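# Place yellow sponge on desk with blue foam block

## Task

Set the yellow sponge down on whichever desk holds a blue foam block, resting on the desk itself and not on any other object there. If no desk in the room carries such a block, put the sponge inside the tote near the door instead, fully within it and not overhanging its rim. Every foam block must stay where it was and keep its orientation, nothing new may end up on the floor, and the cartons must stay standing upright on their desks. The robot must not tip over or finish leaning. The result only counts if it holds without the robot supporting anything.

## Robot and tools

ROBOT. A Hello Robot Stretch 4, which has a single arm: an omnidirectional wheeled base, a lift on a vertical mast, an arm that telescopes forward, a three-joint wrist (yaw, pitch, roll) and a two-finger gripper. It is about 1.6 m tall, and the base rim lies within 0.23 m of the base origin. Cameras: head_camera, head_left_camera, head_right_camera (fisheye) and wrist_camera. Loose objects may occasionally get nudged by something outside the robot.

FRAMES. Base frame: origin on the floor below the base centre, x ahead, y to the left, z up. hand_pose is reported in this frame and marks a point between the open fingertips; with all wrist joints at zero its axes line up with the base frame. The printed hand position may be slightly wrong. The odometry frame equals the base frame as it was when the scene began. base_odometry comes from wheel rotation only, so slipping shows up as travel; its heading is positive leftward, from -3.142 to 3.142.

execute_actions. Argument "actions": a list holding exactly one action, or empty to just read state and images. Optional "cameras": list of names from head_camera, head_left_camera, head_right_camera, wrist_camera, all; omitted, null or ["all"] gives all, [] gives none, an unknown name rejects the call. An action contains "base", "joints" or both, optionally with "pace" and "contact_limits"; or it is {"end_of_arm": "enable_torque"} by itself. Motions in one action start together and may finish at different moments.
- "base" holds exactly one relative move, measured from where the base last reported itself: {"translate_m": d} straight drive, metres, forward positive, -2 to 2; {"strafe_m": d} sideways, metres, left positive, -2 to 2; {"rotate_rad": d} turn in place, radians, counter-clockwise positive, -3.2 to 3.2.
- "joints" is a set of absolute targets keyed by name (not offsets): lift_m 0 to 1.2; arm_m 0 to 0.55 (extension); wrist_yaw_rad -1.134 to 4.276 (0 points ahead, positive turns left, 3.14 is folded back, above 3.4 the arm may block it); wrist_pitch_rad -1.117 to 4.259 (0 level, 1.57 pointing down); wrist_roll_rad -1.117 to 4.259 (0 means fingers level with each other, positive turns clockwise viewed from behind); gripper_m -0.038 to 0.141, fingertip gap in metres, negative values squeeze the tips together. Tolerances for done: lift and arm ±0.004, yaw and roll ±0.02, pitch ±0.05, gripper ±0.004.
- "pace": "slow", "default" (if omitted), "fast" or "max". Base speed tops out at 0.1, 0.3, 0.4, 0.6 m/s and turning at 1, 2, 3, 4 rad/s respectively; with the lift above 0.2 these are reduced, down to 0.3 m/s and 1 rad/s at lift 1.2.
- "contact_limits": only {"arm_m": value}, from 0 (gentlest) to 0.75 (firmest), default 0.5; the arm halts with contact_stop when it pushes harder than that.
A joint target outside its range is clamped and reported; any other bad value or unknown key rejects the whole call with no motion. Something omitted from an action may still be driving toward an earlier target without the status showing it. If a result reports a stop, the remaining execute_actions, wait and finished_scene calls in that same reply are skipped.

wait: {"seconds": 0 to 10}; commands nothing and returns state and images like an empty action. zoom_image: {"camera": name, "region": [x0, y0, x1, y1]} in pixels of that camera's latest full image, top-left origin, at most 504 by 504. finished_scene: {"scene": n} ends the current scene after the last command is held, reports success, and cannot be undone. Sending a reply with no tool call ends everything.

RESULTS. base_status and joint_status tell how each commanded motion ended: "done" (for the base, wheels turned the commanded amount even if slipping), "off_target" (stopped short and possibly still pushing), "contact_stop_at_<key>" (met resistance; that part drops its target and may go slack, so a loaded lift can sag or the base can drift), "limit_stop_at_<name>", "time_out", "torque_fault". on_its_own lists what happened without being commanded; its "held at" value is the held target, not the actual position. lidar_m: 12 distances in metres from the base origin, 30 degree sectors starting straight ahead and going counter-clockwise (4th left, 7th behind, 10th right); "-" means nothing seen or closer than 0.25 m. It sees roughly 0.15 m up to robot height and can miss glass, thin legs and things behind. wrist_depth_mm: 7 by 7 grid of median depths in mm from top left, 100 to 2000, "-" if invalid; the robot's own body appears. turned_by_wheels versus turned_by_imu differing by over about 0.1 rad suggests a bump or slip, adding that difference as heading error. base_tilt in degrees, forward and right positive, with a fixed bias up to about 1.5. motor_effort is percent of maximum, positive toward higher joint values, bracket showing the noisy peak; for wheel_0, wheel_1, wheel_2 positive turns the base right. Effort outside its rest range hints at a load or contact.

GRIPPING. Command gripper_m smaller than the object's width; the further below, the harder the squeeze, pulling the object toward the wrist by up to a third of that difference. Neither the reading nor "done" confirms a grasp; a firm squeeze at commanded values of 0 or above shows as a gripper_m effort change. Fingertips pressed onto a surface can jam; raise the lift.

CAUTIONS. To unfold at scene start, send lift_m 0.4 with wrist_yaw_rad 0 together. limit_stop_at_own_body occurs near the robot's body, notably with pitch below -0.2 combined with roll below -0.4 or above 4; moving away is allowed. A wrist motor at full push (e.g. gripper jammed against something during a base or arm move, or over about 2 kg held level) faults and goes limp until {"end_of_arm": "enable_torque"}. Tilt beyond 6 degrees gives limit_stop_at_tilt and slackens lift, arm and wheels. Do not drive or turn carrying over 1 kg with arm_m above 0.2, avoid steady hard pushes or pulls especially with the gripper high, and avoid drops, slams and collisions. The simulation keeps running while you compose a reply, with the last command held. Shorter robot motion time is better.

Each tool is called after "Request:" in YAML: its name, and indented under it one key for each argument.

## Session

Request:
execute_actions:
  actions: []

Scene clock: 0.00 s.
base_odometry: x=+0.000 y=+0.000 heading=+0.000 (m, m, rad; odometry frame)
turned_by_wheels: +0.000 (rad since the last result)
turned_by_imu: +0.000 (rad since the last result)
base_tilt: forward=-0.3 right=+0.5 (deg)
lidar_m: 1.91 1.94 1.24 1.09 1.11 1.37 1.22 1.23 1.97 1.06 1.21 1.85
base_status: not commanded
joint_positions: lift_m=+0.120 arm_m=+0.000 wrist_yaw_rad=+3.235 wrist_pitch_rad=+0.014 wrist_roll_rad=+0.011 gripper_m=+0.057
joint_status: not commanded
motor_effort: lift_m=+17 arm_m=+0 wrist_yaw_rad=+0 wrist_pitch_rad=-6 wrist_roll_rad=-1 gripper_m=-2 wheel_0=+0 wheel_1=+0 wheel_2=+0 (%)
hand_pose: x=-0.1243 y=+0.0600 z=+0.2943 quat_wxyz=(-0.047, -0.007, +0.005, +0.999) (m; base frame)
wrist_depth_mm: - - 132 1499 1618 - - / - - 132 1983 - - - / - 110 134 - - - - / 141 137 178 - - - - / 211 1708 1808 1983 1808 - - / 212 1008 199 1060 196 1138 1160 / 214 266 297 108 759 741 798
pictures: head_camera, head_left_camera, head_right_camera, wrist_camera
camera_calibration (this result's frames):
wrist_camera: T_world_to_cam=[[-0.0548219, 0.998384, 0.0149531, -0.0801056], [0.0360067, 0.0169426, -0.999208, 0.351528], [-0.997847, -0.0542401, -0.0368773, 0.114321], [0, 0, 0, 1]] pos_world=[0.0970261, 0.0802211, 0.356664]
Images, in order (width x height): head_camera 420x560, head_left_camera 420x672, head_right_camera 420x672, wrist_camera 616x392.

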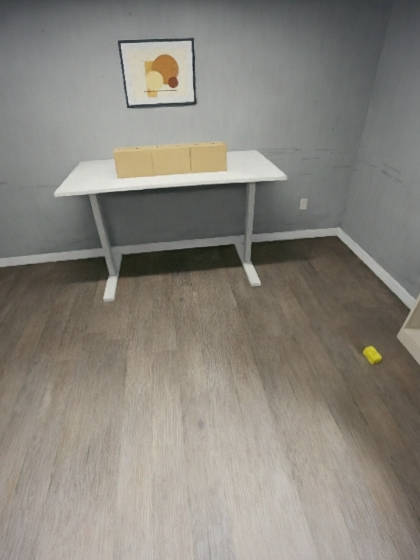

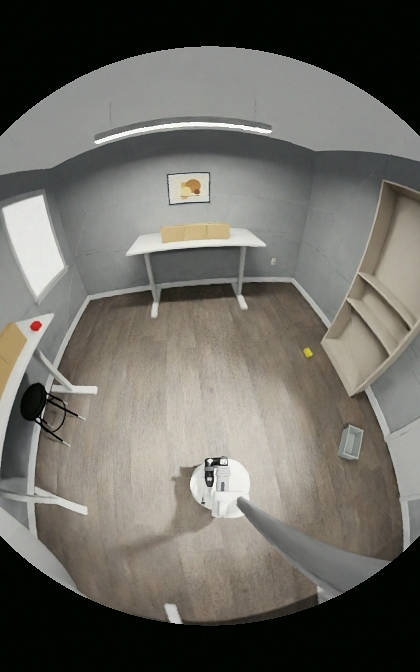

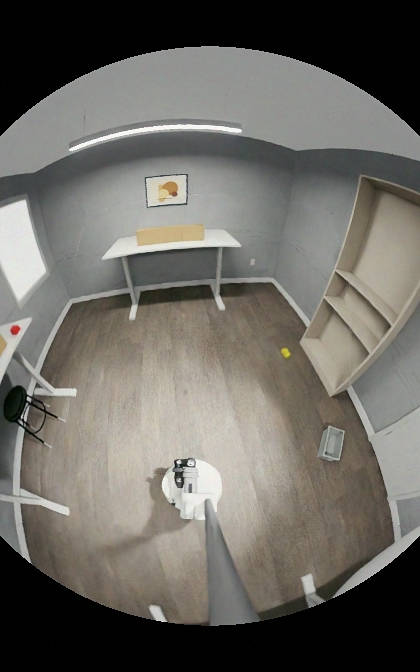

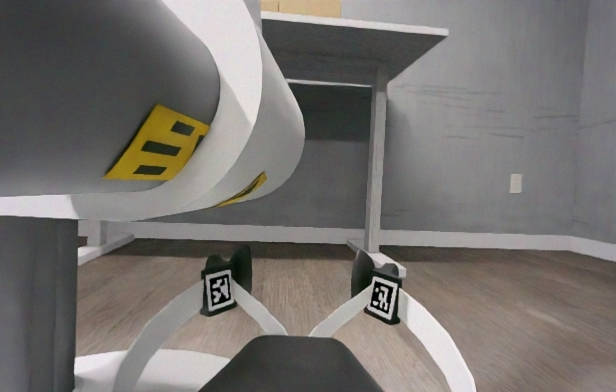

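Request:
execute_actions:
  actions:
    - {"base":{"rotate_rad":-0.65},"joints":{"lift_m":0.4,"wrist_yaw_rad":0,"gripper_m":0.13},"pace":"fast"}
  cameras: []

Request:
execute_actions:
  actions:
    - {"base":{"translate_m":1.1},"joints":{"wrist_pitch_rad":1.5,"arm_m":0.15},"pace":"max"}
  cameras: ["head_camera","wrist_camera","head_left_camera"]

Scene clock: 3.03 s.
base_odometry: x=+0.000 y=+0.000 heading=-0.650 (m, m, rad; odometry frame)
turned_by_wheels: -0.650 (rad since the last result)
turned_by_imu: -0.639 (rad since the last result)
base_tilt: forward=-0.3 right=+0.4 (deg)
lidar_m: 1.73 1.92 1.93 1.31 1.11 1.09 2.16 1.21 1.23 1.37 1.06 1.10
base_status: done
joint_positions: lift_m=+0.400 arm_m=+0.000 wrist_yaw_rad=+0.001 wrist_pitch_rad=+0.014 wrist_roll_rad=+0.011 gripper_m=+0.130
joint_status: all done
motor_effort: lift_m=+20(21) arm_m=+0(0) wrist_yaw_rad=-2(6) wrist_pitch_rad=-6(6) wrist_roll_rad=-1(1) gripper_m=+0(2) wheel_0=-1(3) wheel_1=-1(7) wheel_2=-2(9) (%)
hand_pose: x=+0.4596 y=-0.0872 z=+0.5741 quat_wxyz=(+1.000, +0.006, +0.007, +0.000) (m; base frame)
wrist_depth_mm: - - - - 1756 1499 1366 / - - - - 1708 1366 1336 / - - - - 1756 1464 1336 / - - - - 1756 1499 1336 / - - - 1921 1756 1499 1366 / 1708 1537 1576 1756 1430 1308 1366 / 1229 1255 1308 108 1336 1281 1336
pictures: none
No camera images: the call's "cameras" was empty. Leave "cameras" out to get every camera's image.

Scene clock: 6.63 s.
base_odometry: x=+0.876 y=-0.666 heading=-0.650 (m, m, rad; odometry frame)
turned_by_wheels: +0.000 (rad since the last result)
turned_by_imu: +0.000 (rad since the last result)
base_tilt: forward=-0.3 right=+0.7 (deg)
lidar_m: 0.77 1.86 1.18 1.37 1.94 1.92 3.10 1.95 0.79 0.72 0.66 0.65
base_status: done
joint_positions: lift_m=+0.400 arm_m=+0.149 wrist_yaw_rad=+0.000 wrist_pitch_rad=+1.500 wrist_roll_rad=+0.011 gripper_m=+0.130
joint_status: all done
motor_effort: lift_m=+18(20) arm_m=+7(9) wrist_yaw_rad=+0(2) wrist_pitch_rad=-1(3) wrist_roll_rad=-1(2) gripper_m=+0(1) wheel_0=-1(7) wheel_1=-1(8) wheel_2=+1(12) (%)
hand_pose: x=+0.3400 y=-0.0874 z=+0.2904 quat_wxyz=(+0.732, +0.004, +0.682, -0.004) (m; base frame)
wrist_depth_mm: 535 535 535 535 535 530 439 / 530 530 484 530 535 535 500 / 530 525 525 530 530 530 535 / 525 525 525 525 521 525 530 / 525 525 517 525 521 525 521 / 517 517 517 521 517 521 521 / 517 517 439 108 517 517 517
pictures: head_camera, head_left_camera, wrist_camera
camera_calibration (this result's frames):
wrist_camera: T_world_to_cam=[[0.0115924, -0.999129, 0.0400909, -0.111911], [-0.998816, -0.0134643, -0.0467421, 0.406028], [0.0472412, -0.0395016, -0.998102, 0.494645], [0, 0, 0, 1]] pos_world=[0.383477, -0.0868072, 0.517172]
Images, in order (width x height): head_camera 420x560, head_left_camera 420x672, wrist_camera 616x392.

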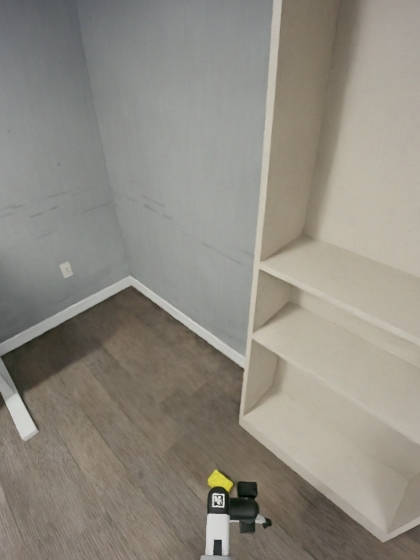

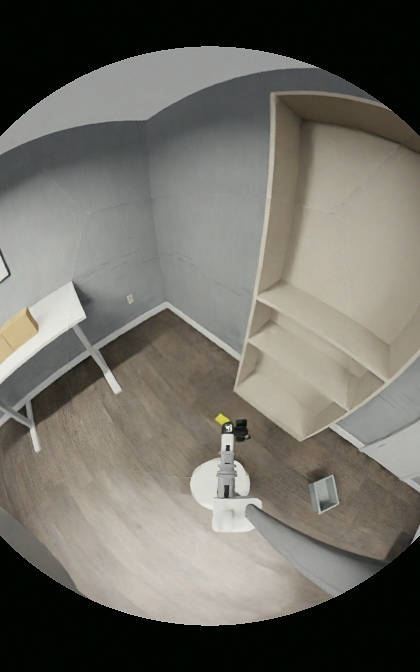

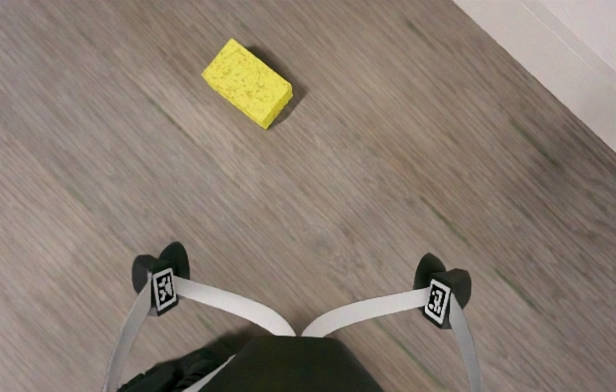

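Request:
execute_actions:
  actions:
    - {"base":{"strafe_m":0.056},"joints":{"arm_m":0.378,"lift_m":0.26,"wrist_roll_rad":-0.9,"wrist_pitch_rad":1.56},"pace":"fast"}
  cameras: ["wrist_camera"]

Scene clock: 8.63 s.
base_odometry: x=+0.910 y=-0.621 heading=-0.650 (m, m, rad; odometry frame)
turned_by_wheels: +0.000 (rad since the last result)
turned_by_imu: +0.001 (rad since the last result)
base_tilt: forward=-0.6 right=+0.6 (deg)
lidar_m: 0.82 1.92 1.12 1.29 1.91 1.87 3.04 2.00 0.85 0.80 0.71 0.71
base_status: done
joint_positions: lift_m=+0.260 arm_m=+0.377 wrist_yaw_rad=+0.000 wrist_pitch_rad=+1.560 wrist_roll_rad=-0.899 gripper_m=+0.130
joint_status: all done
motor_effort: lift_m=+15(18) arm_m=+8(9) wrist_yaw_rad=-1(1) wrist_pitch_rad=+0(2) wrist_roll_rad=-3(8) gripper_m=+1(2) wheel_0=+1(10) wheel_1=-1(9) wheel_2=+1(0) (%)
hand_pose: x=+0.5508 y=-0.0874 z=+0.1499 quat_wxyz=(+0.640, -0.309, +0.633, +0.306) (m; base frame)
wrist_depth_mm: 370 370 375 375 375 377 377 / 373 373 375 375 377 379 379 / 373 377 377 375 379 382 382 / 377 377 375 334 379 382 382 / 377 377 379 334 382 384 384 / 379 379 382 382 382 387 384 / 379 382 382 108 384 387 377
pictures: wrist_camera
camera_calibration (this result's frames):
wrist_camera: T_world_to_cam=[[0.797774, -0.601049, 0.0479218, -0.508087], [-0.602313, -0.798073, 0.0172835, 0.313407], [0.0278568, -0.0426522, -0.998702, 0.354937], [0, 0, 0, 1]] pos_world=[0.58422, -0.0401252, 0.373408]
Images, in order (width x height): wrist_camera 616x392.

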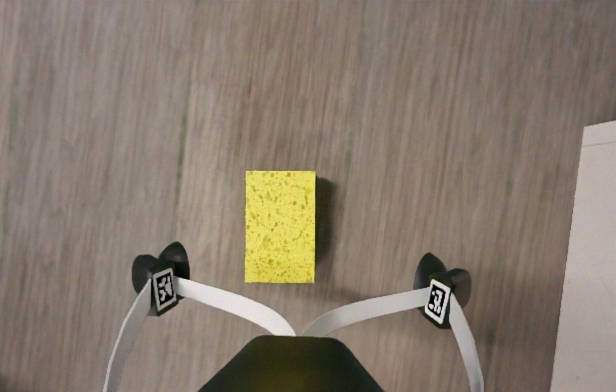

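Request:
execute_actions:
  actions:
    - {"base":{"strafe_m":0.03},"joints":{"arm_m":0.374,"lift_m":0.2}}
  cameras: ["wrist_camera"]

Scene clock: 13.20 s.
base_odometry: x=+0.928 y=-0.597 heading=-0.650 (m, m, rad; odometry frame)
turned_by_wheels: +0.000 (rad since the last result)
turned_by_imu: +0.002 (rad since the last result)
base_tilt: forward=-0.3 right=+0.5 (deg)
lidar_m: 0.84 1.90 1.12 1.27 1.88 1.84 2.51 2.02 0.88 0.81 0.72 0.74
base_status: done
joint_positions: lift_m=+0.200 arm_m=+0.375 wrist_yaw_rad=+0.000 wrist_pitch_rad=+1.560 wrist_roll_rad=-0.899 gripper_m=+0.130
joint_status: all done
motor_effort: lift_m=+15(17) arm_m=-8(7) wrist_yaw_rad=+0(1) wrist_pitch_rad=+0(0) wrist_roll_rad=-2(3) gripper_m=+1(0) wheel_0=+2(5) wheel_1=-1(7) wheel_2=+1(4) (%)
hand_pose: x=+0.5494 y=-0.0874 z=+0.0900 quat_wxyz=(+0.640, -0.309, +0.633, +0.306) (m; base frame)
wrist_depth_mm: 310 312 312 314 315 317 319 / 312 314 315 315 317 319 319 / 314 314 315 317 319 320 320 / 315 315 317 317 320 320 322 / 317 317 319 274 320 322 324 / 317 319 319 276 322 324 325 / 319 320 320 108 324 324 327
pictures: wrist_camera
camera_calibration (this result's frames):
wrist_camera: T_world_to_cam=[[0.797777, -0.60105, 0.0478596, -0.504132], [-0.602313, -0.798072, 0.0173305, 0.313625], [0.0277789, -0.0426523, -0.998704, 0.295128], [0, 0, 0, 1]] pos_world=[0.582887, -0.0401252, 0.313438]
Images, in order (width x height): wrist_camera 616x392.

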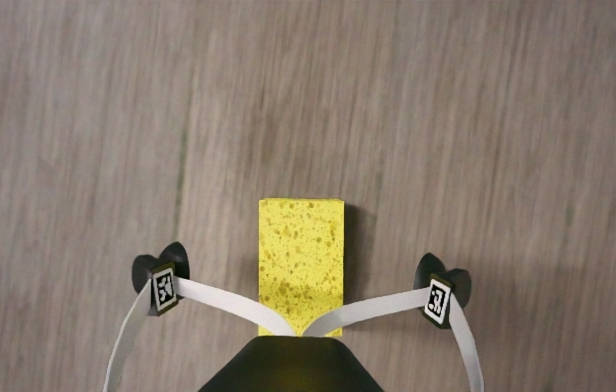

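Request:
execute_actions:
  actions:
    - {"joints":{"lift_m":0.14}}
  cameras: []

Request:
execute_actions:
  actions:
    - {"joints":{"gripper_m":0.015}}
  cameras: ["wrist_camera"]

Request:
execute_actions:
  actions:
    - {"joints":{"lift_m":0.45,"arm_m":0.0},"pace":"fast"}
  cameras: ["wrist_camera","head_left_camera"]

Scene clock: 14.80 s.
base_odometry: x=+0.928 y=-0.597 heading=-0.650 (m, m, rad; odometry frame)
turned_by_wheels: +0.000 (rad since the last result)
turned_by_imu: +0.001 (rad since the last result)
base_tilt: forward=-0.4 right=+0.5 (deg)
lidar_m: 0.82 1.91 1.10 1.26 1.89 1.87 2.52 2.04 0.89 0.79 0.74 0.72
base_status: not commanded
joint_positions: lift_m=+0.140 arm_m=+0.375 wrist_yaw_rad=+0.000 wrist_pitch_rad=+1.560 wrist_roll_rad=-0.899 gripper_m=+0.130
joint_status: all done
motor_effort: lift_m=+15(15) arm_m=-8(7) wrist_yaw_rad=-1(1) wrist_pitch_rad=+0(0) wrist_roll_rad=-2(2) gripper_m=-1(2) wheel_0=+2(2) wheel_1=-1(1) wheel_2=+1(1) (%)
hand_pose: x=+0.5494 y=-0.0874 z=+0.0300 quat_wxyz=(+0.640, -0.309, +0.633, +0.306) (m; base frame)
wrist_depth_mm: 252 253 254 255 255 256 257 / 252 254 255 255 257 257 259 / 254 255 256 256 258 258 260 / 255 256 256 257 258 259 262 / 256 257 258 213 259 260 262 / 257 257 258 214 260 262 263 / 258 258 260 108 262 264 263
pictures: none
No camera images: the call's "cameras" was empty. Leave "cameras" out to get every camera's image.

Scene clock: 16.87 s.
base_odometry: x=+0.928 y=-0.597 heading=-0.650 (m, m, rad; odometry frame)
turned_by_wheels: +0.000 (rad since the last result)
turned_by_imu: +0.001 (rad since the last result)
base_tilt: forward=-0.5 right=+0.6 (deg)
lidar_m: 0.81 1.89 1.10 1.28 1.84 1.87 2.47 2.00 0.90 0.81 0.73 0.73
base_status: not commanded
joint_positions: lift_m=+0.140 arm_m=+0.375 wrist_yaw_rad=+0.000 wrist_pitch_rad=+1.560 wrist_roll_rad=-0.899 gripper_m=+0.015
joint_status: all done
motor_effort: lift_m=+15(15) arm_m=-7(8) wrist_yaw_rad=-1(1) wrist_pitch_rad=+0(0) wrist_roll_rad=-2(2) gripper_m=-19(19) wheel_0=+2(2) wheel_1=-1(1) wheel_2=+1(1) (%)
hand_pose: x=+0.5494 y=-0.0874 z=+0.0300 quat_wxyz=(+0.640, -0.309, +0.633, +0.306) (m; base frame)
wrist_depth_mm: 252 253 254 255 255 256 257 / 253 253 255 256 256 257 258 / 254 255 255 256 257 259 259 / 255 256 257 257 258 260 260 / 256 257 257 200 259 260 262 / 257 257 200 200 188 263 263 / 258 259 260 108 262 263 264
pictures: wrist_camera
camera_calibration (this result's frames):
wrist_camera: T_world_to_cam=[[0.797777, -0.60105, 0.0478596, -0.501259], [-0.602313, -0.798072, 0.0173305, 0.314664], [0.0277789, -0.0426523, -0.998704, 0.235203], [0, 0, 0, 1]] pos_world=[0.582885, -0.0401252, 0.253435]
Images, in order (width x height): wrist_camera 616x392.

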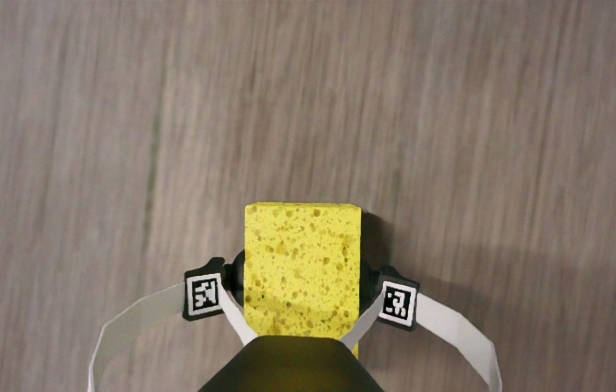

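Scene clock: 18.73 s.
base_odometry: x=+0.928 y=-0.597 heading=-0.650 (m, m, rad; odometry frame)
turned_by_wheels: +0.000 (rad since the last result)
turned_by_imu: +0.001 (rad since the last result)
base_tilt: forward=-0.4 right=+0.4 (deg)
lidar_m: 0.82 1.91 1.09 1.24 1.86 1.86 2.53 2.02 0.87 0.81 0.73 0.72
base_status: not commanded
joint_positions: lift_m=+0.450 arm_m=+0.002 wrist_yaw_rad=+0.000 wrist_pitch_rad=+1.560 wrist_roll_rad=-0.900 gripper_m=+0.015
joint_status: all done
motor_effort: lift_m=+20(21) arm_m=-8(7) wrist_yaw_rad=+1(1) wrist_pitch_rad=-2(1) wrist_roll_rad=-2(2) gripper_m=-20(21) wheel_0=+2(2) wheel_1=-1(1) wheel_2=+1(1) (%)
hand_pose: x=+0.1754 y=-0.0874 z=+0.3395 quat_wxyz=(+0.640, -0.309, +0.633, +0.306) (m; base frame)
wrist_depth_mm: 564 564 564 564 564 569 569 / 349 359 564 569 569 569 574 / 349 351 355 569 569 574 574 / 351 353 353 359 574 580 580 / 351 353 353 200 580 580 585 / 353 353 200 201 187 580 585 / 355 355 357 108 580 585 585
pictures: head_left_camera, wrist_camera
camera_calibration (this result's frames):
wrist_camera: T_world_to_cam=[[0.797583, -0.601335, 0.04751, -0.21758], [-0.60259, -0.797857, 0.0175957, 0.0840106], [0.0273253, -0.0426631, -0.998716, 0.554848], [0, 0, 0, 1]] pos_world=[0.209, -0.0401383, 0.562994]
Images, in order (width x height): head_left_camera 420x672, wrist_camera 616x392.

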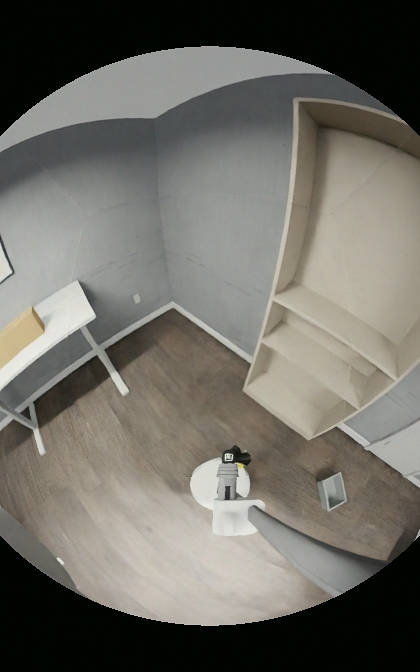

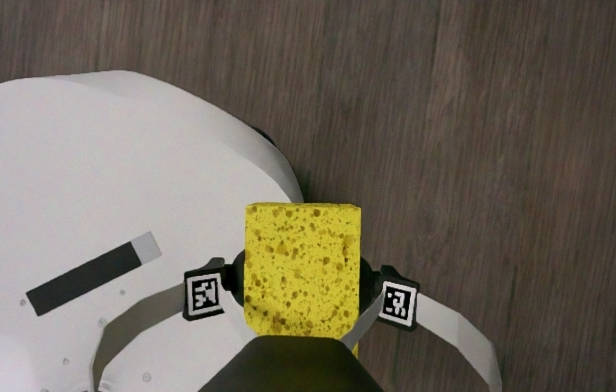

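Request:
execute_actions:
  actions:
    - {"base":{"rotate_rad":0.43},"joints":{"wrist_roll_rad":0},"pace":"fast"}
  cameras: []

Request:
execute_actions:
  actions:
    - {"base":{"translate_m":0.9},"pace":"max"}
  cameras: ["head_camera","head_left_camera"]

Scene clock: 20.47 s.
base_odometry: x=+0.928 y=-0.597 heading=-0.220 (m, m, rad; odometry frame)
turned_by_wheels: +0.430 (rad since the last result)
turned_by_imu: +0.424 (rad since the last result)
base_tilt: forward=-0.4 right=+0.5 (deg)
lidar_m: 1.72 1.11 1.22 2.73 1.85 2.03 2.84 0.93 0.84 0.73 0.73 0.82
base_status: done
joint_positions: lift_m=+0.450 arm_m=+0.002 wrist_yaw_rad=+0.000 wrist_pitch_rad=+1.560 wrist_roll_rad=-0.001 gripper_m=+0.015
joint_status: all done
motor_effort: lift_m=+20(20) arm_m=-8(8) wrist_yaw_rad=+1(0) wrist_pitch_rad=-1(1) wrist_roll_rad=+0(4) gripper_m=-21(20) wheel_0=+1(7) wheel_1=+0(8) wheel_2=+1(7) (%)
hand_pose: x=+0.1754 y=-0.0874 z=+0.3395 quat_wxyz=(+0.711, +0.000, +0.703, +0.000) (m; base frame)
wrist_depth_mm: 569 569 564 569 569 569 569 / 569 569 569 569 569 569 569 / 569 569 569 569 569 574 569 / 569 574 569 574 574 574 574 / 574 362 357 200 574 574 574 / 375 357 200 200 188 580 580 / 359 359 357 108 392 580 574
pictures: none
No camera images: the call's "cameras" was empty. Leave "cameras" out to get every camera's image.

Scene clock: 23.73 s.
base_odometry: x=+1.806 y=-0.794 heading=-0.220 (m, m, rad; odometry frame)
turned_by_wheels: +0.000 (rad since the last result)
turned_by_imu: +0.000 (rad since the last result)
base_tilt: forward=-0.5 right=+0.4 (deg)
lidar_m: 1.09 0.82 0.42 0.52 2.33 2.42 3.73 1.08 0.55 0.63 0.68 0.76
base_status: done
joint_positions: lift_m=+0.450 arm_m=+0.001 wrist_yaw_rad=+0.000 wrist_pitch_rad=+1.560 wrist_roll_rad=-0.001 gripper_m=+0.015
joint_status: not commanded
motor_effort: lift_m=+19(20) arm_m=-8(8) wrist_yaw_rad=+1(1) wrist_pitch_rad=-1(1) wrist_roll_rad=+2(1) gripper_m=-20(20) wheel_0=-1(8) wheel_1=+0(7) wheel_2=+0(10) (%)
hand_pose: x=+0.1755 y=-0.0874 z=+0.3396 quat_wxyz=(+0.711, +0.000, +0.703, +0.000) (m; base frame)
wrist_depth_mm: 564 569 569 569 564 569 569 / 569 569 569 569 574 569 569 / 569 569 569 574 569 574 569 / 569 574 574 574 574 574 574 / 574 362 357 200 574 574 574 / 375 357 200 201 188 580 574 / 357 357 359 108 392 580 580
pictures: head_camera, head_left_camera
Images, in order (width x height): head_camera 420x560, head_left_camera 420x672.

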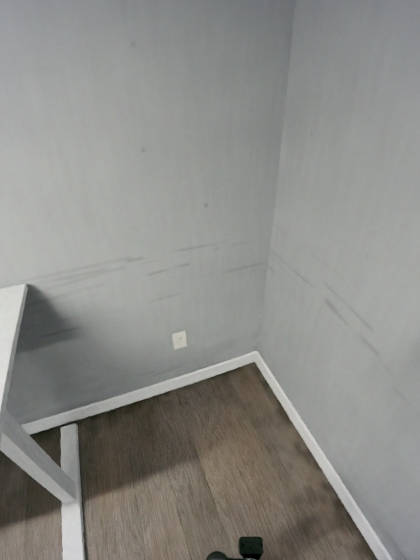

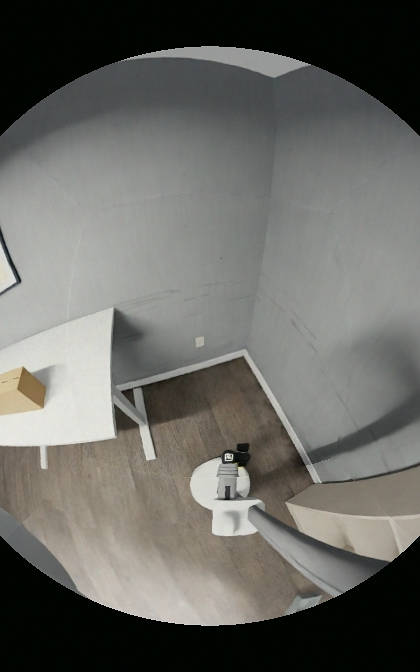

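Request:
execute_actions:
  actions:
    - {"base":{"translate_m":0.38},"pace":"fast"}
  cameras: []

Request:
execute_actions:
  actions:
    - {"base":{"rotate_rad":1.55},"pace":"fast"}
  cameras: ["head_camera","head_left_camera"]

Scene clock: 26.30 s.
base_odometry: x=+2.177 y=-0.877 heading=-0.220 (m, m, rad; odometry frame)
turned_by_wheels: +0.000 (rad since the last result)
turned_by_imu: +0.001 (rad since the last result)
base_tilt: forward=-0.5 right=+0.5 (deg)
lidar_m: 0.73 0.71 0.58 0.41 0.43 2.55 3.60 0.76 0.71 0.55 0.52 0.60
base_status: done
joint_positions: lift_m=+0.450 arm_m=+0.001 wrist_yaw_rad=+0.000 wrist_pitch_rad=+1.560 wrist_roll_rad=-0.001 gripper_m=+0.015
joint_status: not commanded
motor_effort: lift_m=+19(19) arm_m=-8(7) wrist_yaw_rad=+1(0) wrist_pitch_rad=+0(0) wrist_roll_rad=+1(1) gripper_m=-20(20) wheel_0=-1(3) wheel_1=-1(7) wheel_2=+1(13) (%)
hand_pose: x=+0.1755 y=-0.0874 z=+0.3396 quat_wxyz=(+0.711, +0.000, +0.703, +0.000) (m; base frame)
wrist_depth_mm: 569 564 569 569 569 569 488 / 569 569 569 564 569 569 517 / 569 569 569 569 574 574 559 / 569 569 574 574 574 574 574 / 574 362 357 200 574 574 574 / 375 357 200 201 188 580 574 / 359 357 359 109 392 580 580
pictures: none
No camera images: the call's "cameras" was empty. Leave "cameras" out to get every camera's image.

Scene clock: 28.03 s.
base_odometry: x=+2.177 y=-0.877 heading=+1.330 (m, m, rad; odometry frame)
turned_by_wheels: +1.550 (rad since the last result)
turned_by_imu: +1.527 (rad since the last result)
base_tilt: forward=-0.4 right=+0.6 (deg)
lidar_m: 0.45 0.42 2.57 3.26 0.76 0.71 0.53 0.53 0.58 0.73 0.70 0.58
base_status: done
joint_positions: lift_m=+0.450 arm_m=+0.001 wrist_yaw_rad=+0.000 wrist_pitch_rad=+1.560 wrist_roll_rad=-0.001 gripper_m=+0.015
joint_status: not commanded
motor_effort: lift_m=+19(19) arm_m=-7(7) wrist_yaw_rad=+1(1) wrist_pitch_rad=-1(0) wrist_roll_rad=+0(1) gripper_m=-21(20) wheel_0=-1(9) wheel_1=+2(4) wheel_2=+0(10) (%)
hand_pose: x=+0.1755 y=-0.0874 z=+0.3396 quat_wxyz=(+0.711, +0.000, +0.703, +0.000) (m; base frame)
wrist_depth_mm: 569 569 569 569 569 564 569 / 569 569 569 569 569 569 569 / 569 569 574 569 574 569 574 / 574 569 574 574 574 574 574 / 574 362 357 200 574 574 574 / 375 357 200 200 188 574 580 / 359 357 359 108 392 580 574
pictures: head_camera, head_left_camera
Images, in order (width x height): head_camera 420x560, head_left_camera 420x672.

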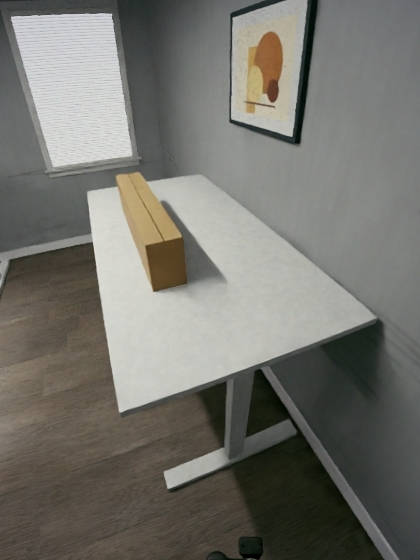

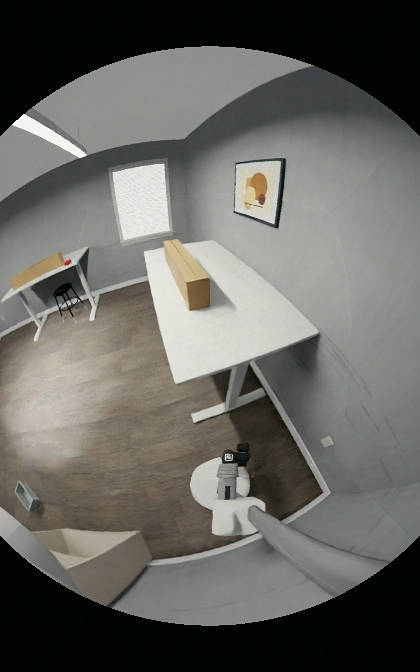

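Request:
zoom_image:
  camera: "head_camera"
  region: [100, 160, 280, 300]

Region (100, 160, 280, 300) of head_camera's 420x560 image, scaled by 2.800, with more detail than that image has.

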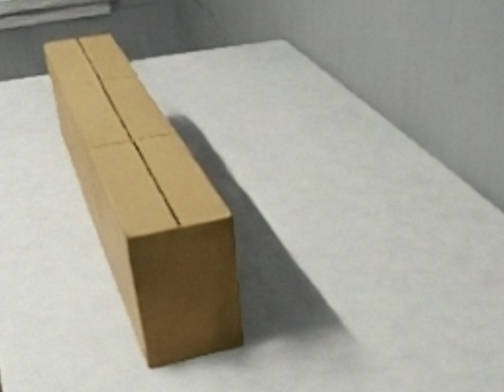

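Request:
execute_actions:
  actions:
    - {"base":{"strafe_m":-0.22},"pace":"fast"}
  cameras: ["head_camera","head_left_camera"]

Request:
zoom_image:
  camera: "head_camera"
  region: [40, 150, 240, 310]

Scene clock: 30.30 s.
base_odometry: x=+2.391 y=-0.929 heading=+1.330 (m, m, rad; odometry frame)
turned_by_wheels: +0.000 (rad since the last result)
turned_by_imu: +0.001 (rad since the last result)
base_tilt: forward=-0.2 right=+0.6 (deg)
lidar_m: 0.54 0.49 0.56 3.41 0.95 0.60 0.46 0.43 0.51 0.53 0.50 0.55
base_status: done
joint_positions: lift_m=+0.450 arm_m=+0.001 wrist_yaw_rad=+0.000 wrist_pitch_rad=+1.560 wrist_roll_rad=-0.001 gripper_m=+0.015
joint_status: not commanded
motor_effort: lift_m=+19(19) arm_m=-7(8) wrist_yaw_rad=+0(0) wrist_pitch_rad=+0(0) wrist_roll_rad=+1(1) gripper_m=-20(20) wheel_0=+0(9) wheel_1=-1(11) wheel_2=+0(1) (%)
hand_pose: x=+0.1754 y=-0.0874 z=+0.3396 quat_wxyz=(+0.711, +0.000, +0.703, +0.000) (m; base frame)
wrist_depth_mm: 569 569 569 569 569 569 466 / 569 564 569 569 574 569 484 / 569 574 574 574 569 569 521 / 574 569 569 574 574 574 559 / 574 362 357 200 574 574 574 / 375 357 200 200 188 580 580 / 359 357 359 109 392 580 580
pictures: head_camera, head_left_camera
Images, in order (width x height): head_camera 420x560, head_left_camera 420x672.

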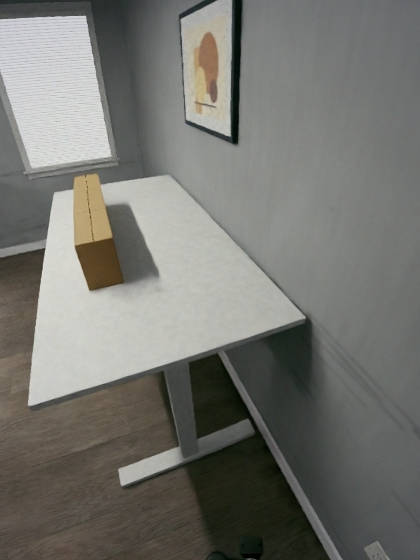

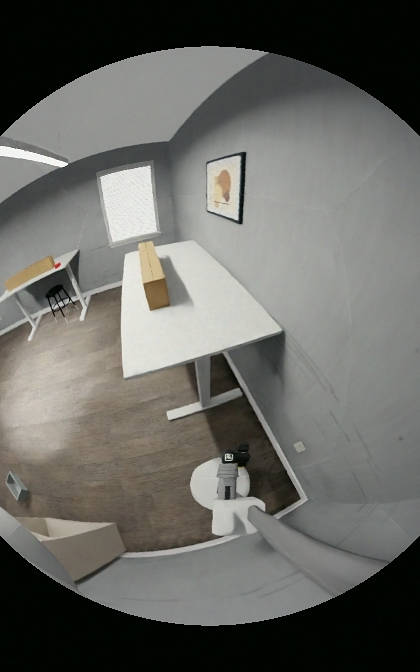

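Region (40, 150, 240, 310) of head_camera's 420x560 image, scaled by 2.520, with more detail than that image has; it fills the top 403 rows of this view, and the rest is white.

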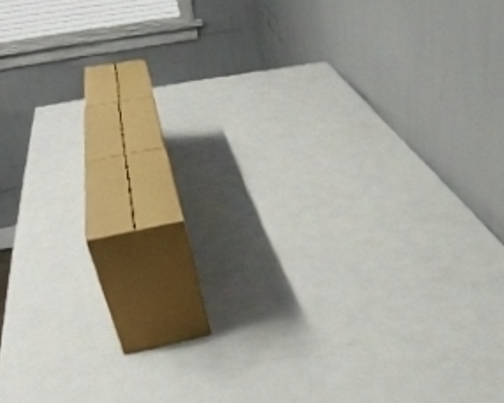

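Request:
execute_actions:
  actions:
    - {"base":{"rotate_rad":1.6},"pace":"fast"}
  cameras: ["head_camera"]

Request:
execute_actions:
  actions:
    - {"base":{"translate_m":1.2},"pace":"max"}
  cameras: ["head_camera","head_left_camera"]

Scene clock: 32.77 s.
base_odometry: x=+2.391 y=-0.929 heading=+2.930 (m, m, rad; odometry frame)
turned_by_wheels: +1.600 (rad since the last result)
turned_by_imu: +1.577 (rad since the last result)
base_tilt: forward=-0.6 right=+0.4 (deg)
lidar_m: 3.46 0.95 0.57 0.45 0.43 0.49 0.50 0.51 0.57 0.52 0.51 2.70
base_status: done
joint_positions: lift_m=+0.450 arm_m=+0.001 wrist_yaw_rad=+0.000 wrist_pitch_rad=+1.560 wrist_roll_rad=-0.001 gripper_m=+0.015
joint_status: not commanded
motor_effort: lift_m=+19(19) arm_m=-7(8) wrist_yaw_rad=+0(0) wrist_pitch_rad=+0(1) wrist_roll_rad=+1(0) gripper_m=-21(21) wheel_0=+1(8) wheel_1=+1(4) wheel_2=+2(12) (%)
hand_pose: x=+0.1755 y=-0.0874 z=+0.3396 quat_wxyz=(+0.711, +0.000, +0.703, +0.000) (m; base frame)
wrist_depth_mm: 569 569 569 569 564 564 569 / 564 569 569 569 569 574 574 / 574 569 569 569 569 574 574 / 574 574 574 574 574 574 574 / 569 364 357 200 574 574 574 / 375 357 200 201 187 574 580 / 357 357 357 109 392 580 574
pictures: head_camera
Images, in order (width x height): head_camera 420x560.

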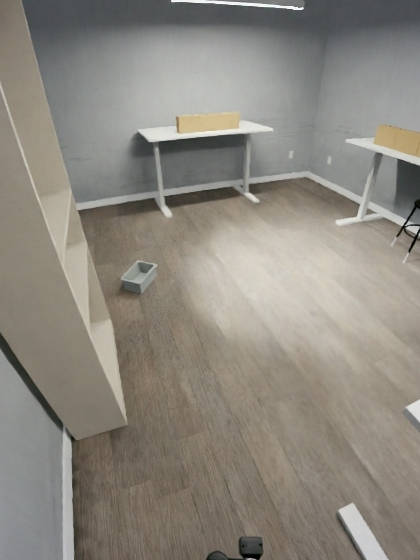

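Scene clock: 36.60 s.
base_odometry: x=+1.217 y=-0.677 heading=+2.930 (m, m, rad; odometry frame)
turned_by_wheels: +0.000 (rad since the last result)
turned_by_imu: +0.000 (rad since the last result)
base_tilt: forward=-0.5 right=+0.5 (deg)
lidar_m: 2.29 0.98 0.78 0.60 0.57 1.01 1.53 0.88 0.94 1.48 1.98 2.19
base_status: done
joint_positions: lift_m=+0.450 arm_m=+0.001 wrist_yaw_rad=+0.000 wrist_pitch_rad=+1.560 wrist_roll_rad=-0.001 gripper_m=+0.015
joint_status: not commanded
motor_effort: lift_m=+19(19) arm_m=-7(7) wrist_yaw_rad=+1(0) wrist_pitch_rad=+0(1) wrist_roll_rad=+0(1) gripper_m=-20(20) wheel_0=+0(7) wheel_1=+0(5) wheel_2=+0(11) (%)
hand_pose: x=+0.1754 y=-0.0874 z=+0.3396 quat_wxyz=(+0.711, +0.000, +0.703, +0.000) (m; base frame)
wrist_depth_mm: 569 569 569 569 569 564 569 / 569 569 569 569 569 574 569 / 569 569 569 569 569 569 574 / 574 580 569 569 574 574 574 / 574 362 359 200 574 574 574 / 375 357 200 200 188 580 580 / 357 357 357 109 392 574 580
pictures: head_camera, head_left_camera
Images, in order (width x height): head_camera 420x560, head_left_camera 420x672.

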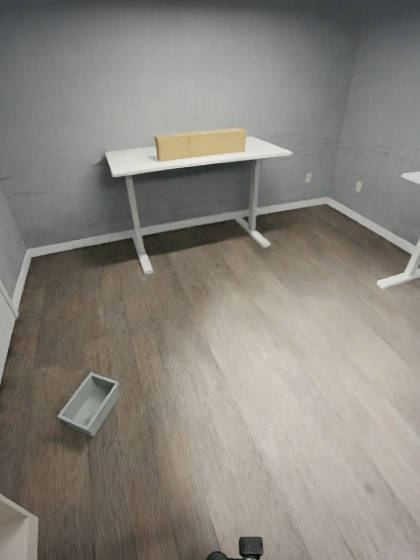

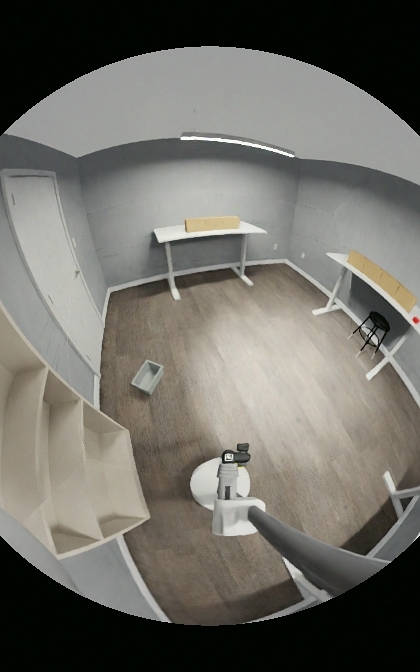

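Request:
execute_actions:
  actions:
    - {"base":{"rotate_rad":-0.41},"pace":"fast"}
  cameras: []

Request:
execute_actions:
  actions:
    - {"base":{"translate_m":2.0},"pace":"max"}
  cameras: ["head_camera","head_left_camera"]

Scene clock: 38.13 s.
base_odometry: x=+1.217 y=-0.677 heading=+2.520 (m, m, rad; odometry frame)
turned_by_wheels: -0.410 (rad since the last result)
turned_by_imu: -0.403 (rad since the last result)
base_tilt: forward=-0.4 right=+0.5 (deg)
lidar_m: 2.33 2.26 0.98 0.70 0.59 0.58 1.06 1.63 0.85 1.01 1.75 2.00
base_status: done
joint_positions: lift_m=+0.450 arm_m=+0.001 wrist_yaw_rad=+0.000 wrist_pitch_rad=+1.560 wrist_roll_rad=-0.001 gripper_m=+0.015
joint_status: not commanded
motor_effort: lift_m=+19(19) arm_m=-7(7) wrist_yaw_rad=+0(0) wrist_pitch_rad=+0(0) wrist_roll_rad=+1(0) gripper_m=-21(21) wheel_0=+0(4) wheel_1=-1(5) wheel_2=-1(9) (%)
hand_pose: x=+0.1754 y=-0.0874 z=+0.3396 quat_wxyz=(+0.711, +0.000, +0.703, +0.000) (m; base frame)
wrist_depth_mm: 569 569 569 564 569 569 569 / 569 569 569 574 574 569 574 / 569 574 574 569 569 574 574 / 574 574 569 574 574 574 574 / 574 362 357 200 574 569 574 / 373 357 200 200 188 574 580 / 359 357 357 108 389 574 580
pictures: none
No camera images: the call's "cameras" was empty. Leave "cameras" out to get every camera's image.

Scene clock: 43.50 s.
base_odometry: x=-0.408 y=+0.487 heading=+2.520 (m, m, rad; odometry frame)
turned_by_wheels: +0.000 (rad since the last result)
turned_by_imu: +0.000 (rad since the last result)
base_tilt: forward=-0.4 right=+0.4 (deg)
lidar_m: 1.59 0.90 0.87 0.98 2.33 1.62 2.34 2.25 1.17 0.69 0.58 0.56
base_status: done
joint_positions: lift_m=+0.450 arm_m=+0.001 wrist_yaw_rad=+0.000 wrist_pitch_rad=+1.560 wrist_roll_rad=-0.001 gripper_m=+0.015
joint_status: not commanded
motor_effort: lift_m=+18(19) arm_m=-7(7) wrist_yaw_rad=+0(0) wrist_pitch_rad=+0(0) wrist_roll_rad=+0(1) gripper_m=-21(20) wheel_0=+0(7) wheel_1=-1(6) wheel_2=+0(14) (%)
hand_pose: x=+0.1754 y=-0.0874 z=+0.3397 quat_wxyz=(+0.711, +0.000, +0.703, +0.000) (m; base frame)
wrist_depth_mm: 569 569 564 569 569 569 530 / 569 569 569 569 569 569 574 / 569 569 574 574 574 574 574 / 574 574 580 574 569 574 574 / 574 362 357 200 574 574 574 / 375 357 200 201 188 574 574 / 359 357 357 109 389 580 580
pictures: head_camera, head_left_camera
Images, in order (width x height): head_camera 420x560, head_left_camera 420x672.

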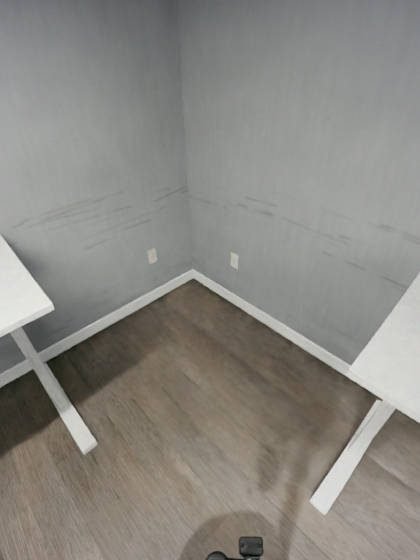

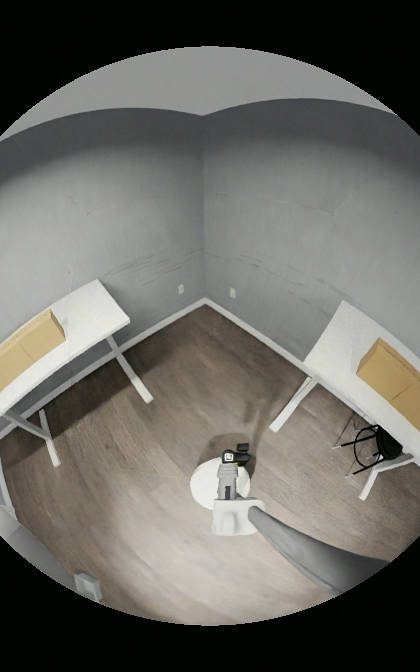

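Request:
execute_actions:
  actions:
    - {"base":{"strafe_m":0.1},"pace":"fast"}
  cameras: []

Request:
execute_actions:
  actions:
    - {"base":{"translate_m":1.15},"pace":"max"}
  cameras: ["head_left_camera"]

Scene clock: 45.27 s.
base_odometry: x=-0.467 y=+0.406 heading=+2.520 (m, m, rad; odometry frame)
turned_by_wheels: +0.000 (rad since the last result)
turned_by_imu: +0.001 (rad since the last result)
base_tilt: forward=-0.4 right=+0.5 (deg)
lidar_m: 1.66 0.81 0.82 0.95 2.24 1.58 2.30 2.32 1.40 0.77 0.63 0.66
base_status: done
joint_positions: lift_m=+0.450 arm_m=+0.001 wrist_yaw_rad=+0.000 wrist_pitch_rad=+1.560 wrist_roll_rad=-0.001 gripper_m=+0.015
joint_status: not commanded
motor_effort: lift_m=+18(18) arm_m=-7(7) wrist_yaw_rad=+0(1) wrist_pitch_rad=+0(0) wrist_roll_rad=+1(1) gripper_m=-21(21) wheel_0=+0(12) wheel_1=+1(10) wheel_2=+0(2) (%)
hand_pose: x=+0.1754 y=-0.0874 z=+0.3397 quat_wxyz=(+0.711, +0.000, +0.703, +0.000) (m; base frame)
wrist_depth_mm: 569 564 569 569 569 574 569 / 574 574 569 569 569 569 569 / 569 574 569 569 569 569 569 / 574 569 574 574 569 574 574 / 574 362 357 200 574 574 574 / 375 357 200 200 188 574 580 / 359 359 359 108 389 580 580
pictures: none
No camera images: the call's "cameras" was empty. Leave "cameras" out to get every camera's image.

Scene clock: 49.00 s.
base_odometry: x=-1.401 y=+1.076 heading=+2.520 (m, m, rad; odometry frame)
turned_by_wheels: +0.000 (rad since the last result)
turned_by_imu: +0.000 (rad since the last result)
base_tilt: forward=-0.5 right=+0.6 (deg)
lidar_m: 0.69 0.79 0.80 0.67 0.57 3.08 3.30 0.71 0.70 0.73 0.61 0.59
base_status: done
joint_positions: lift_m=+0.450 arm_m=+0.001 wrist_yaw_rad=+0.000 wrist_pitch_rad=+1.560 wrist_roll_rad=-0.001 gripper_m=+0.015
joint_status: not commanded
motor_effort: lift_m=+18(18) arm_m=-7(7) wrist_yaw_rad=+1(0) wrist_pitch_rad=+0(0) wrist_roll_rad=+0(1) gripper_m=-20(21) wheel_0=-2(7) wheel_1=+0(3) wheel_2=-1(13) (%)
hand_pose: x=+0.1754 y=-0.0874 z=+0.3397 quat_wxyz=(+0.711, +0.000, +0.703, +0.000) (m; base frame)
wrist_depth_mm: 564 569 569 564 569 569 504 / 569 569 569 574 574 569 569 / 569 569 569 574 569 574 574 / 574 574 574 569 574 569 574 / 574 362 357 200 574 574 574 / 375 357 200 200 188 574 580 / 357 357 357 108 389 580 580
pictures: head_left_camera
Images, in order (width x height): head_left_camera 420x672.

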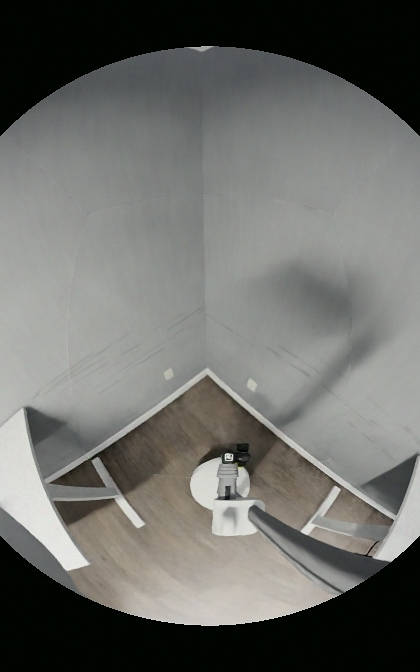

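Request:
execute_actions:
  actions:
    - {"base":{"rotate_rad":2.2},"pace":"fast"}
  cameras: ["head_camera","head_left_camera"]

Scene clock: 51.20 s.
base_odometry: x=-1.401 y=+1.076 heading=-1.563 (m, m, rad; odometry frame)
turned_by_wheels: +2.200 (rad since the last result)
turned_by_imu: +2.168 (rad since the last result)
base_tilt: forward=-0.4 right=+0.3 (deg)
lidar_m: 0.57 2.57 3.52 0.70 0.71 0.68 0.59 0.61 0.78 0.80 0.79 0.63
base_status: done
joint_positions: lift_m=+0.450 arm_m=+0.001 wrist_yaw_rad=+0.000 wrist_pitch_rad=+1.560 wrist_roll_rad=-0.001 gripper_m=+0.015
joint_status: not commanded
motor_effort: lift_m=+18(18) arm_m=-7(7) wrist_yaw_rad=+0(0) wrist_pitch_rad=-1(1) wrist_roll_rad=+0(1) gripper_m=-21(21) wheel_0=+0(5) wheel_1=+1(3) wheel_2=+2(11) (%)
hand_pose: x=+0.1755 y=-0.0874 z=+0.3397 quat_wxyz=(+0.711, +0.000, +0.703, +0.000) (m; base frame)
wrist_depth_mm: 564 569 569 569 569 569 564 / 569 574 569 569 569 569 569 / 569 569 569 574 569 569 569 / 574 569 574 569 574 574 574 / 574 362 357 200 574 574 574 / 373 357 200 201 188 574 580 / 359 357 357 108 389 574 580
pictures: head_camera, head_left_camera
Images, in order (width x height): head_camera 420x560, head_left_camera 420x672.

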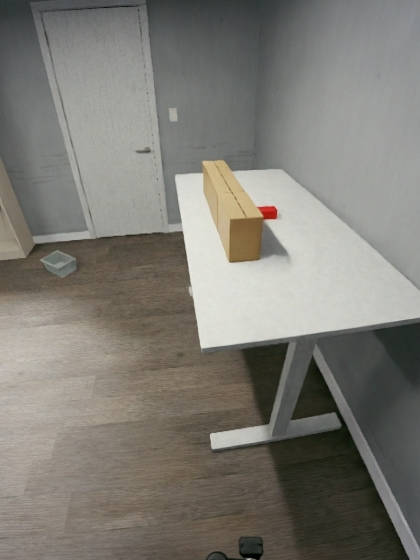

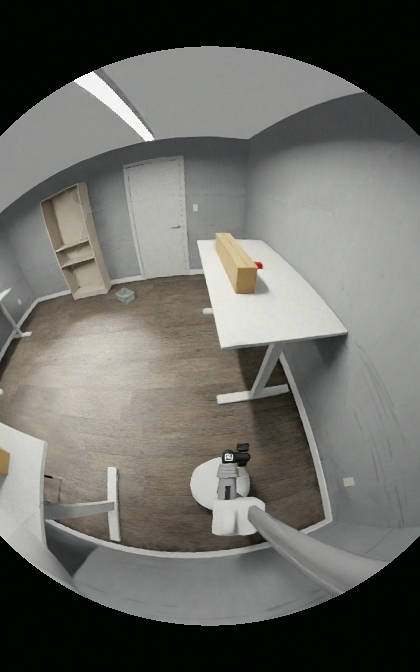

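Request:
execute_actions:
  actions:
    - {"base":{"strafe_m":-0.33},"pace":"fast"}
  cameras: ["head_camera"]

Request:
zoom_image:
  camera: "head_camera"
  region: [100, 140, 300, 300]

Scene clock: 58.67 s.
base_odometry: x=-1.731 y=+1.074 heading=-1.563 (m, m, rad; odometry frame)
turned_by_wheels: +0.000 (rad since the last result)
turned_by_imu: +0.001 (rad since the last result)
base_tilt: forward=-0.3 right=+0.5 (deg)
lidar_m: 0.63 0.62 3.57 1.03 1.01 0.61 0.54 0.56 0.54 0.47 0.47 0.58
base_status: done
joint_positions: lift_m=+0.450 arm_m=+0.001 wrist_yaw_rad=+0.000 wrist_pitch_rad=+1.560 wrist_roll_rad=-0.001 gripper_m=+0.015
joint_status: not commanded
motor_effort: lift_m=+18(18) arm_m=-7(7) wrist_yaw_rad=+0(0) wrist_pitch_rad=-1(0) wrist_roll_rad=+1(1) gripper_m=-20(19) wheel_0=-1(6) wheel_1=+0(10) wheel_2=+0(0) (%)
hand_pose: x=+0.1754 y=-0.0874 z=+0.3397 quat_wxyz=(+0.711, +0.000, +0.703, +0.000) (m; base frame)
wrist_depth_mm: 569 569 569 569 569 569 508 / 569 569 569 569 569 569 521 / 569 569 569 574 569 569 530 / 574 574 574 569 574 569 544 / 574 362 357 200 574 574 559 / 373 359 200 200 188 580 574 / 359 357 357 108 389 580 580
pictures: head_camera
Images, in order (width x height): head_camera 420x560.

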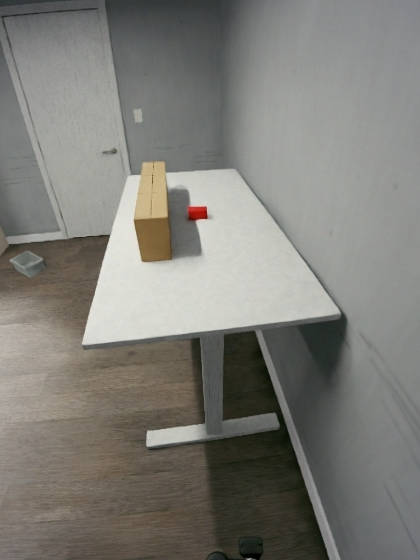

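Region (100, 140, 300, 300) of head_camera's 420x560 image, scaled by 2.520, with more detail than that image has; it fills the top 403 rows of this view, and the rest is white.

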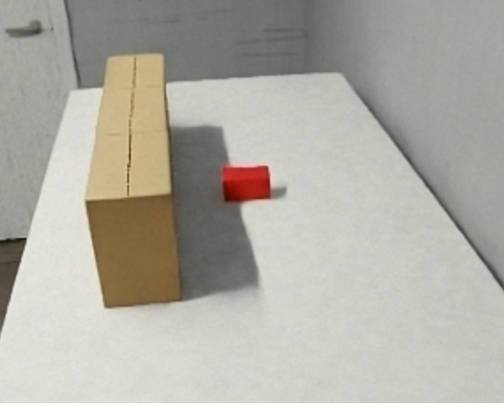

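Request:
execute_actions:
  actions:
    - {"base":{"rotate_rad":1.65},"pace":"fast"}
  cameras: ["head_camera","head_left_camera"]

Scene clock: 61.77 s.
base_odometry: x=-1.731 y=+1.074 heading=+0.087 (m, m, rad; odometry frame)
turned_by_wheels: +1.650 (rad since the last result)
turned_by_imu: +1.626 (rad since the last result)
base_tilt: forward=-0.3 right=+0.4 (deg)
lidar_m: 1.03 0.90 0.60 0.55 0.56 0.51 0.46 0.49 0.66 0.62 0.65 3.67
base_status: done
joint_positions: lift_m=+0.450 arm_m=+0.001 wrist_yaw_rad=+0.000 wrist_pitch_rad=+1.560 wrist_roll_rad=-0.001 gripper_m=+0.015
joint_status: not commanded
motor_effort: lift_m=+19(18) arm_m=-7(7) wrist_yaw_rad=+0(0) wrist_pitch_rad=-1(0) wrist_roll_rad=+1(1) gripper_m=-19(21) wheel_0=+1(2) wheel_1=+0(6) wheel_2=+2(11) (%)
hand_pose: x=+0.1754 y=-0.0874 z=+0.3397 quat_wxyz=(+0.711, +0.000, +0.703, +0.000) (m; base frame)
wrist_depth_mm: 564 569 569 569 569 569 569 / 569 569 569 569 569 569 569 / 569 569 574 574 574 574 569 / 574 580 574 569 569 574 574 / 569 362 357 200 574 574 574 / 375 357 200 201 188 574 580 / 359 357 357 108 392 580 580
pictures: head_camera, head_left_camera
Images, in order (width x height): head_camera 420x560, head_left_camera 420x672.

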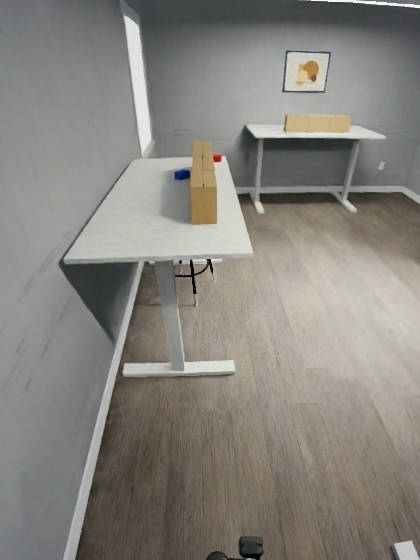

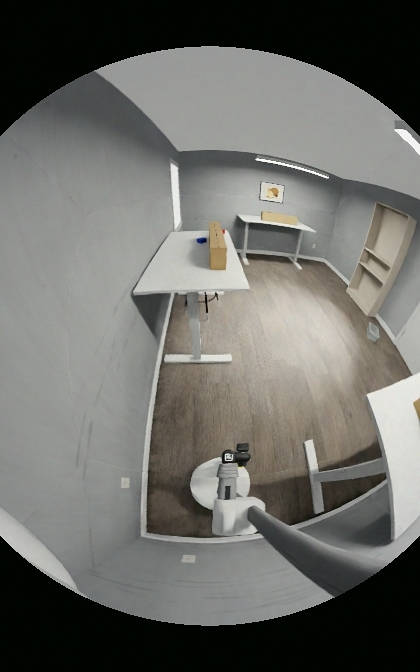

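Request:
zoom_image:
  camera: "head_camera"
  region: [120, 130, 260, 240]

Region (120, 130, 260, 240) of head_camera's 420x560 image, scaled by 3.600, with more detail than that image has; it fills the top 396 rows of this view, and the rest is white.

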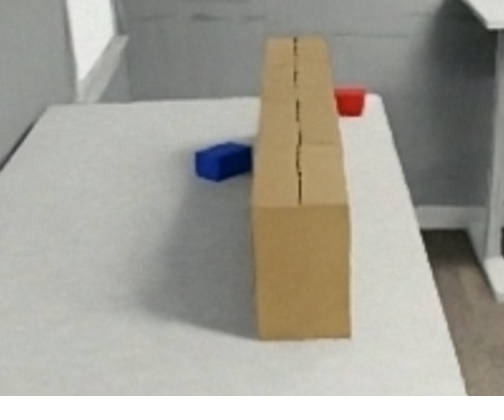

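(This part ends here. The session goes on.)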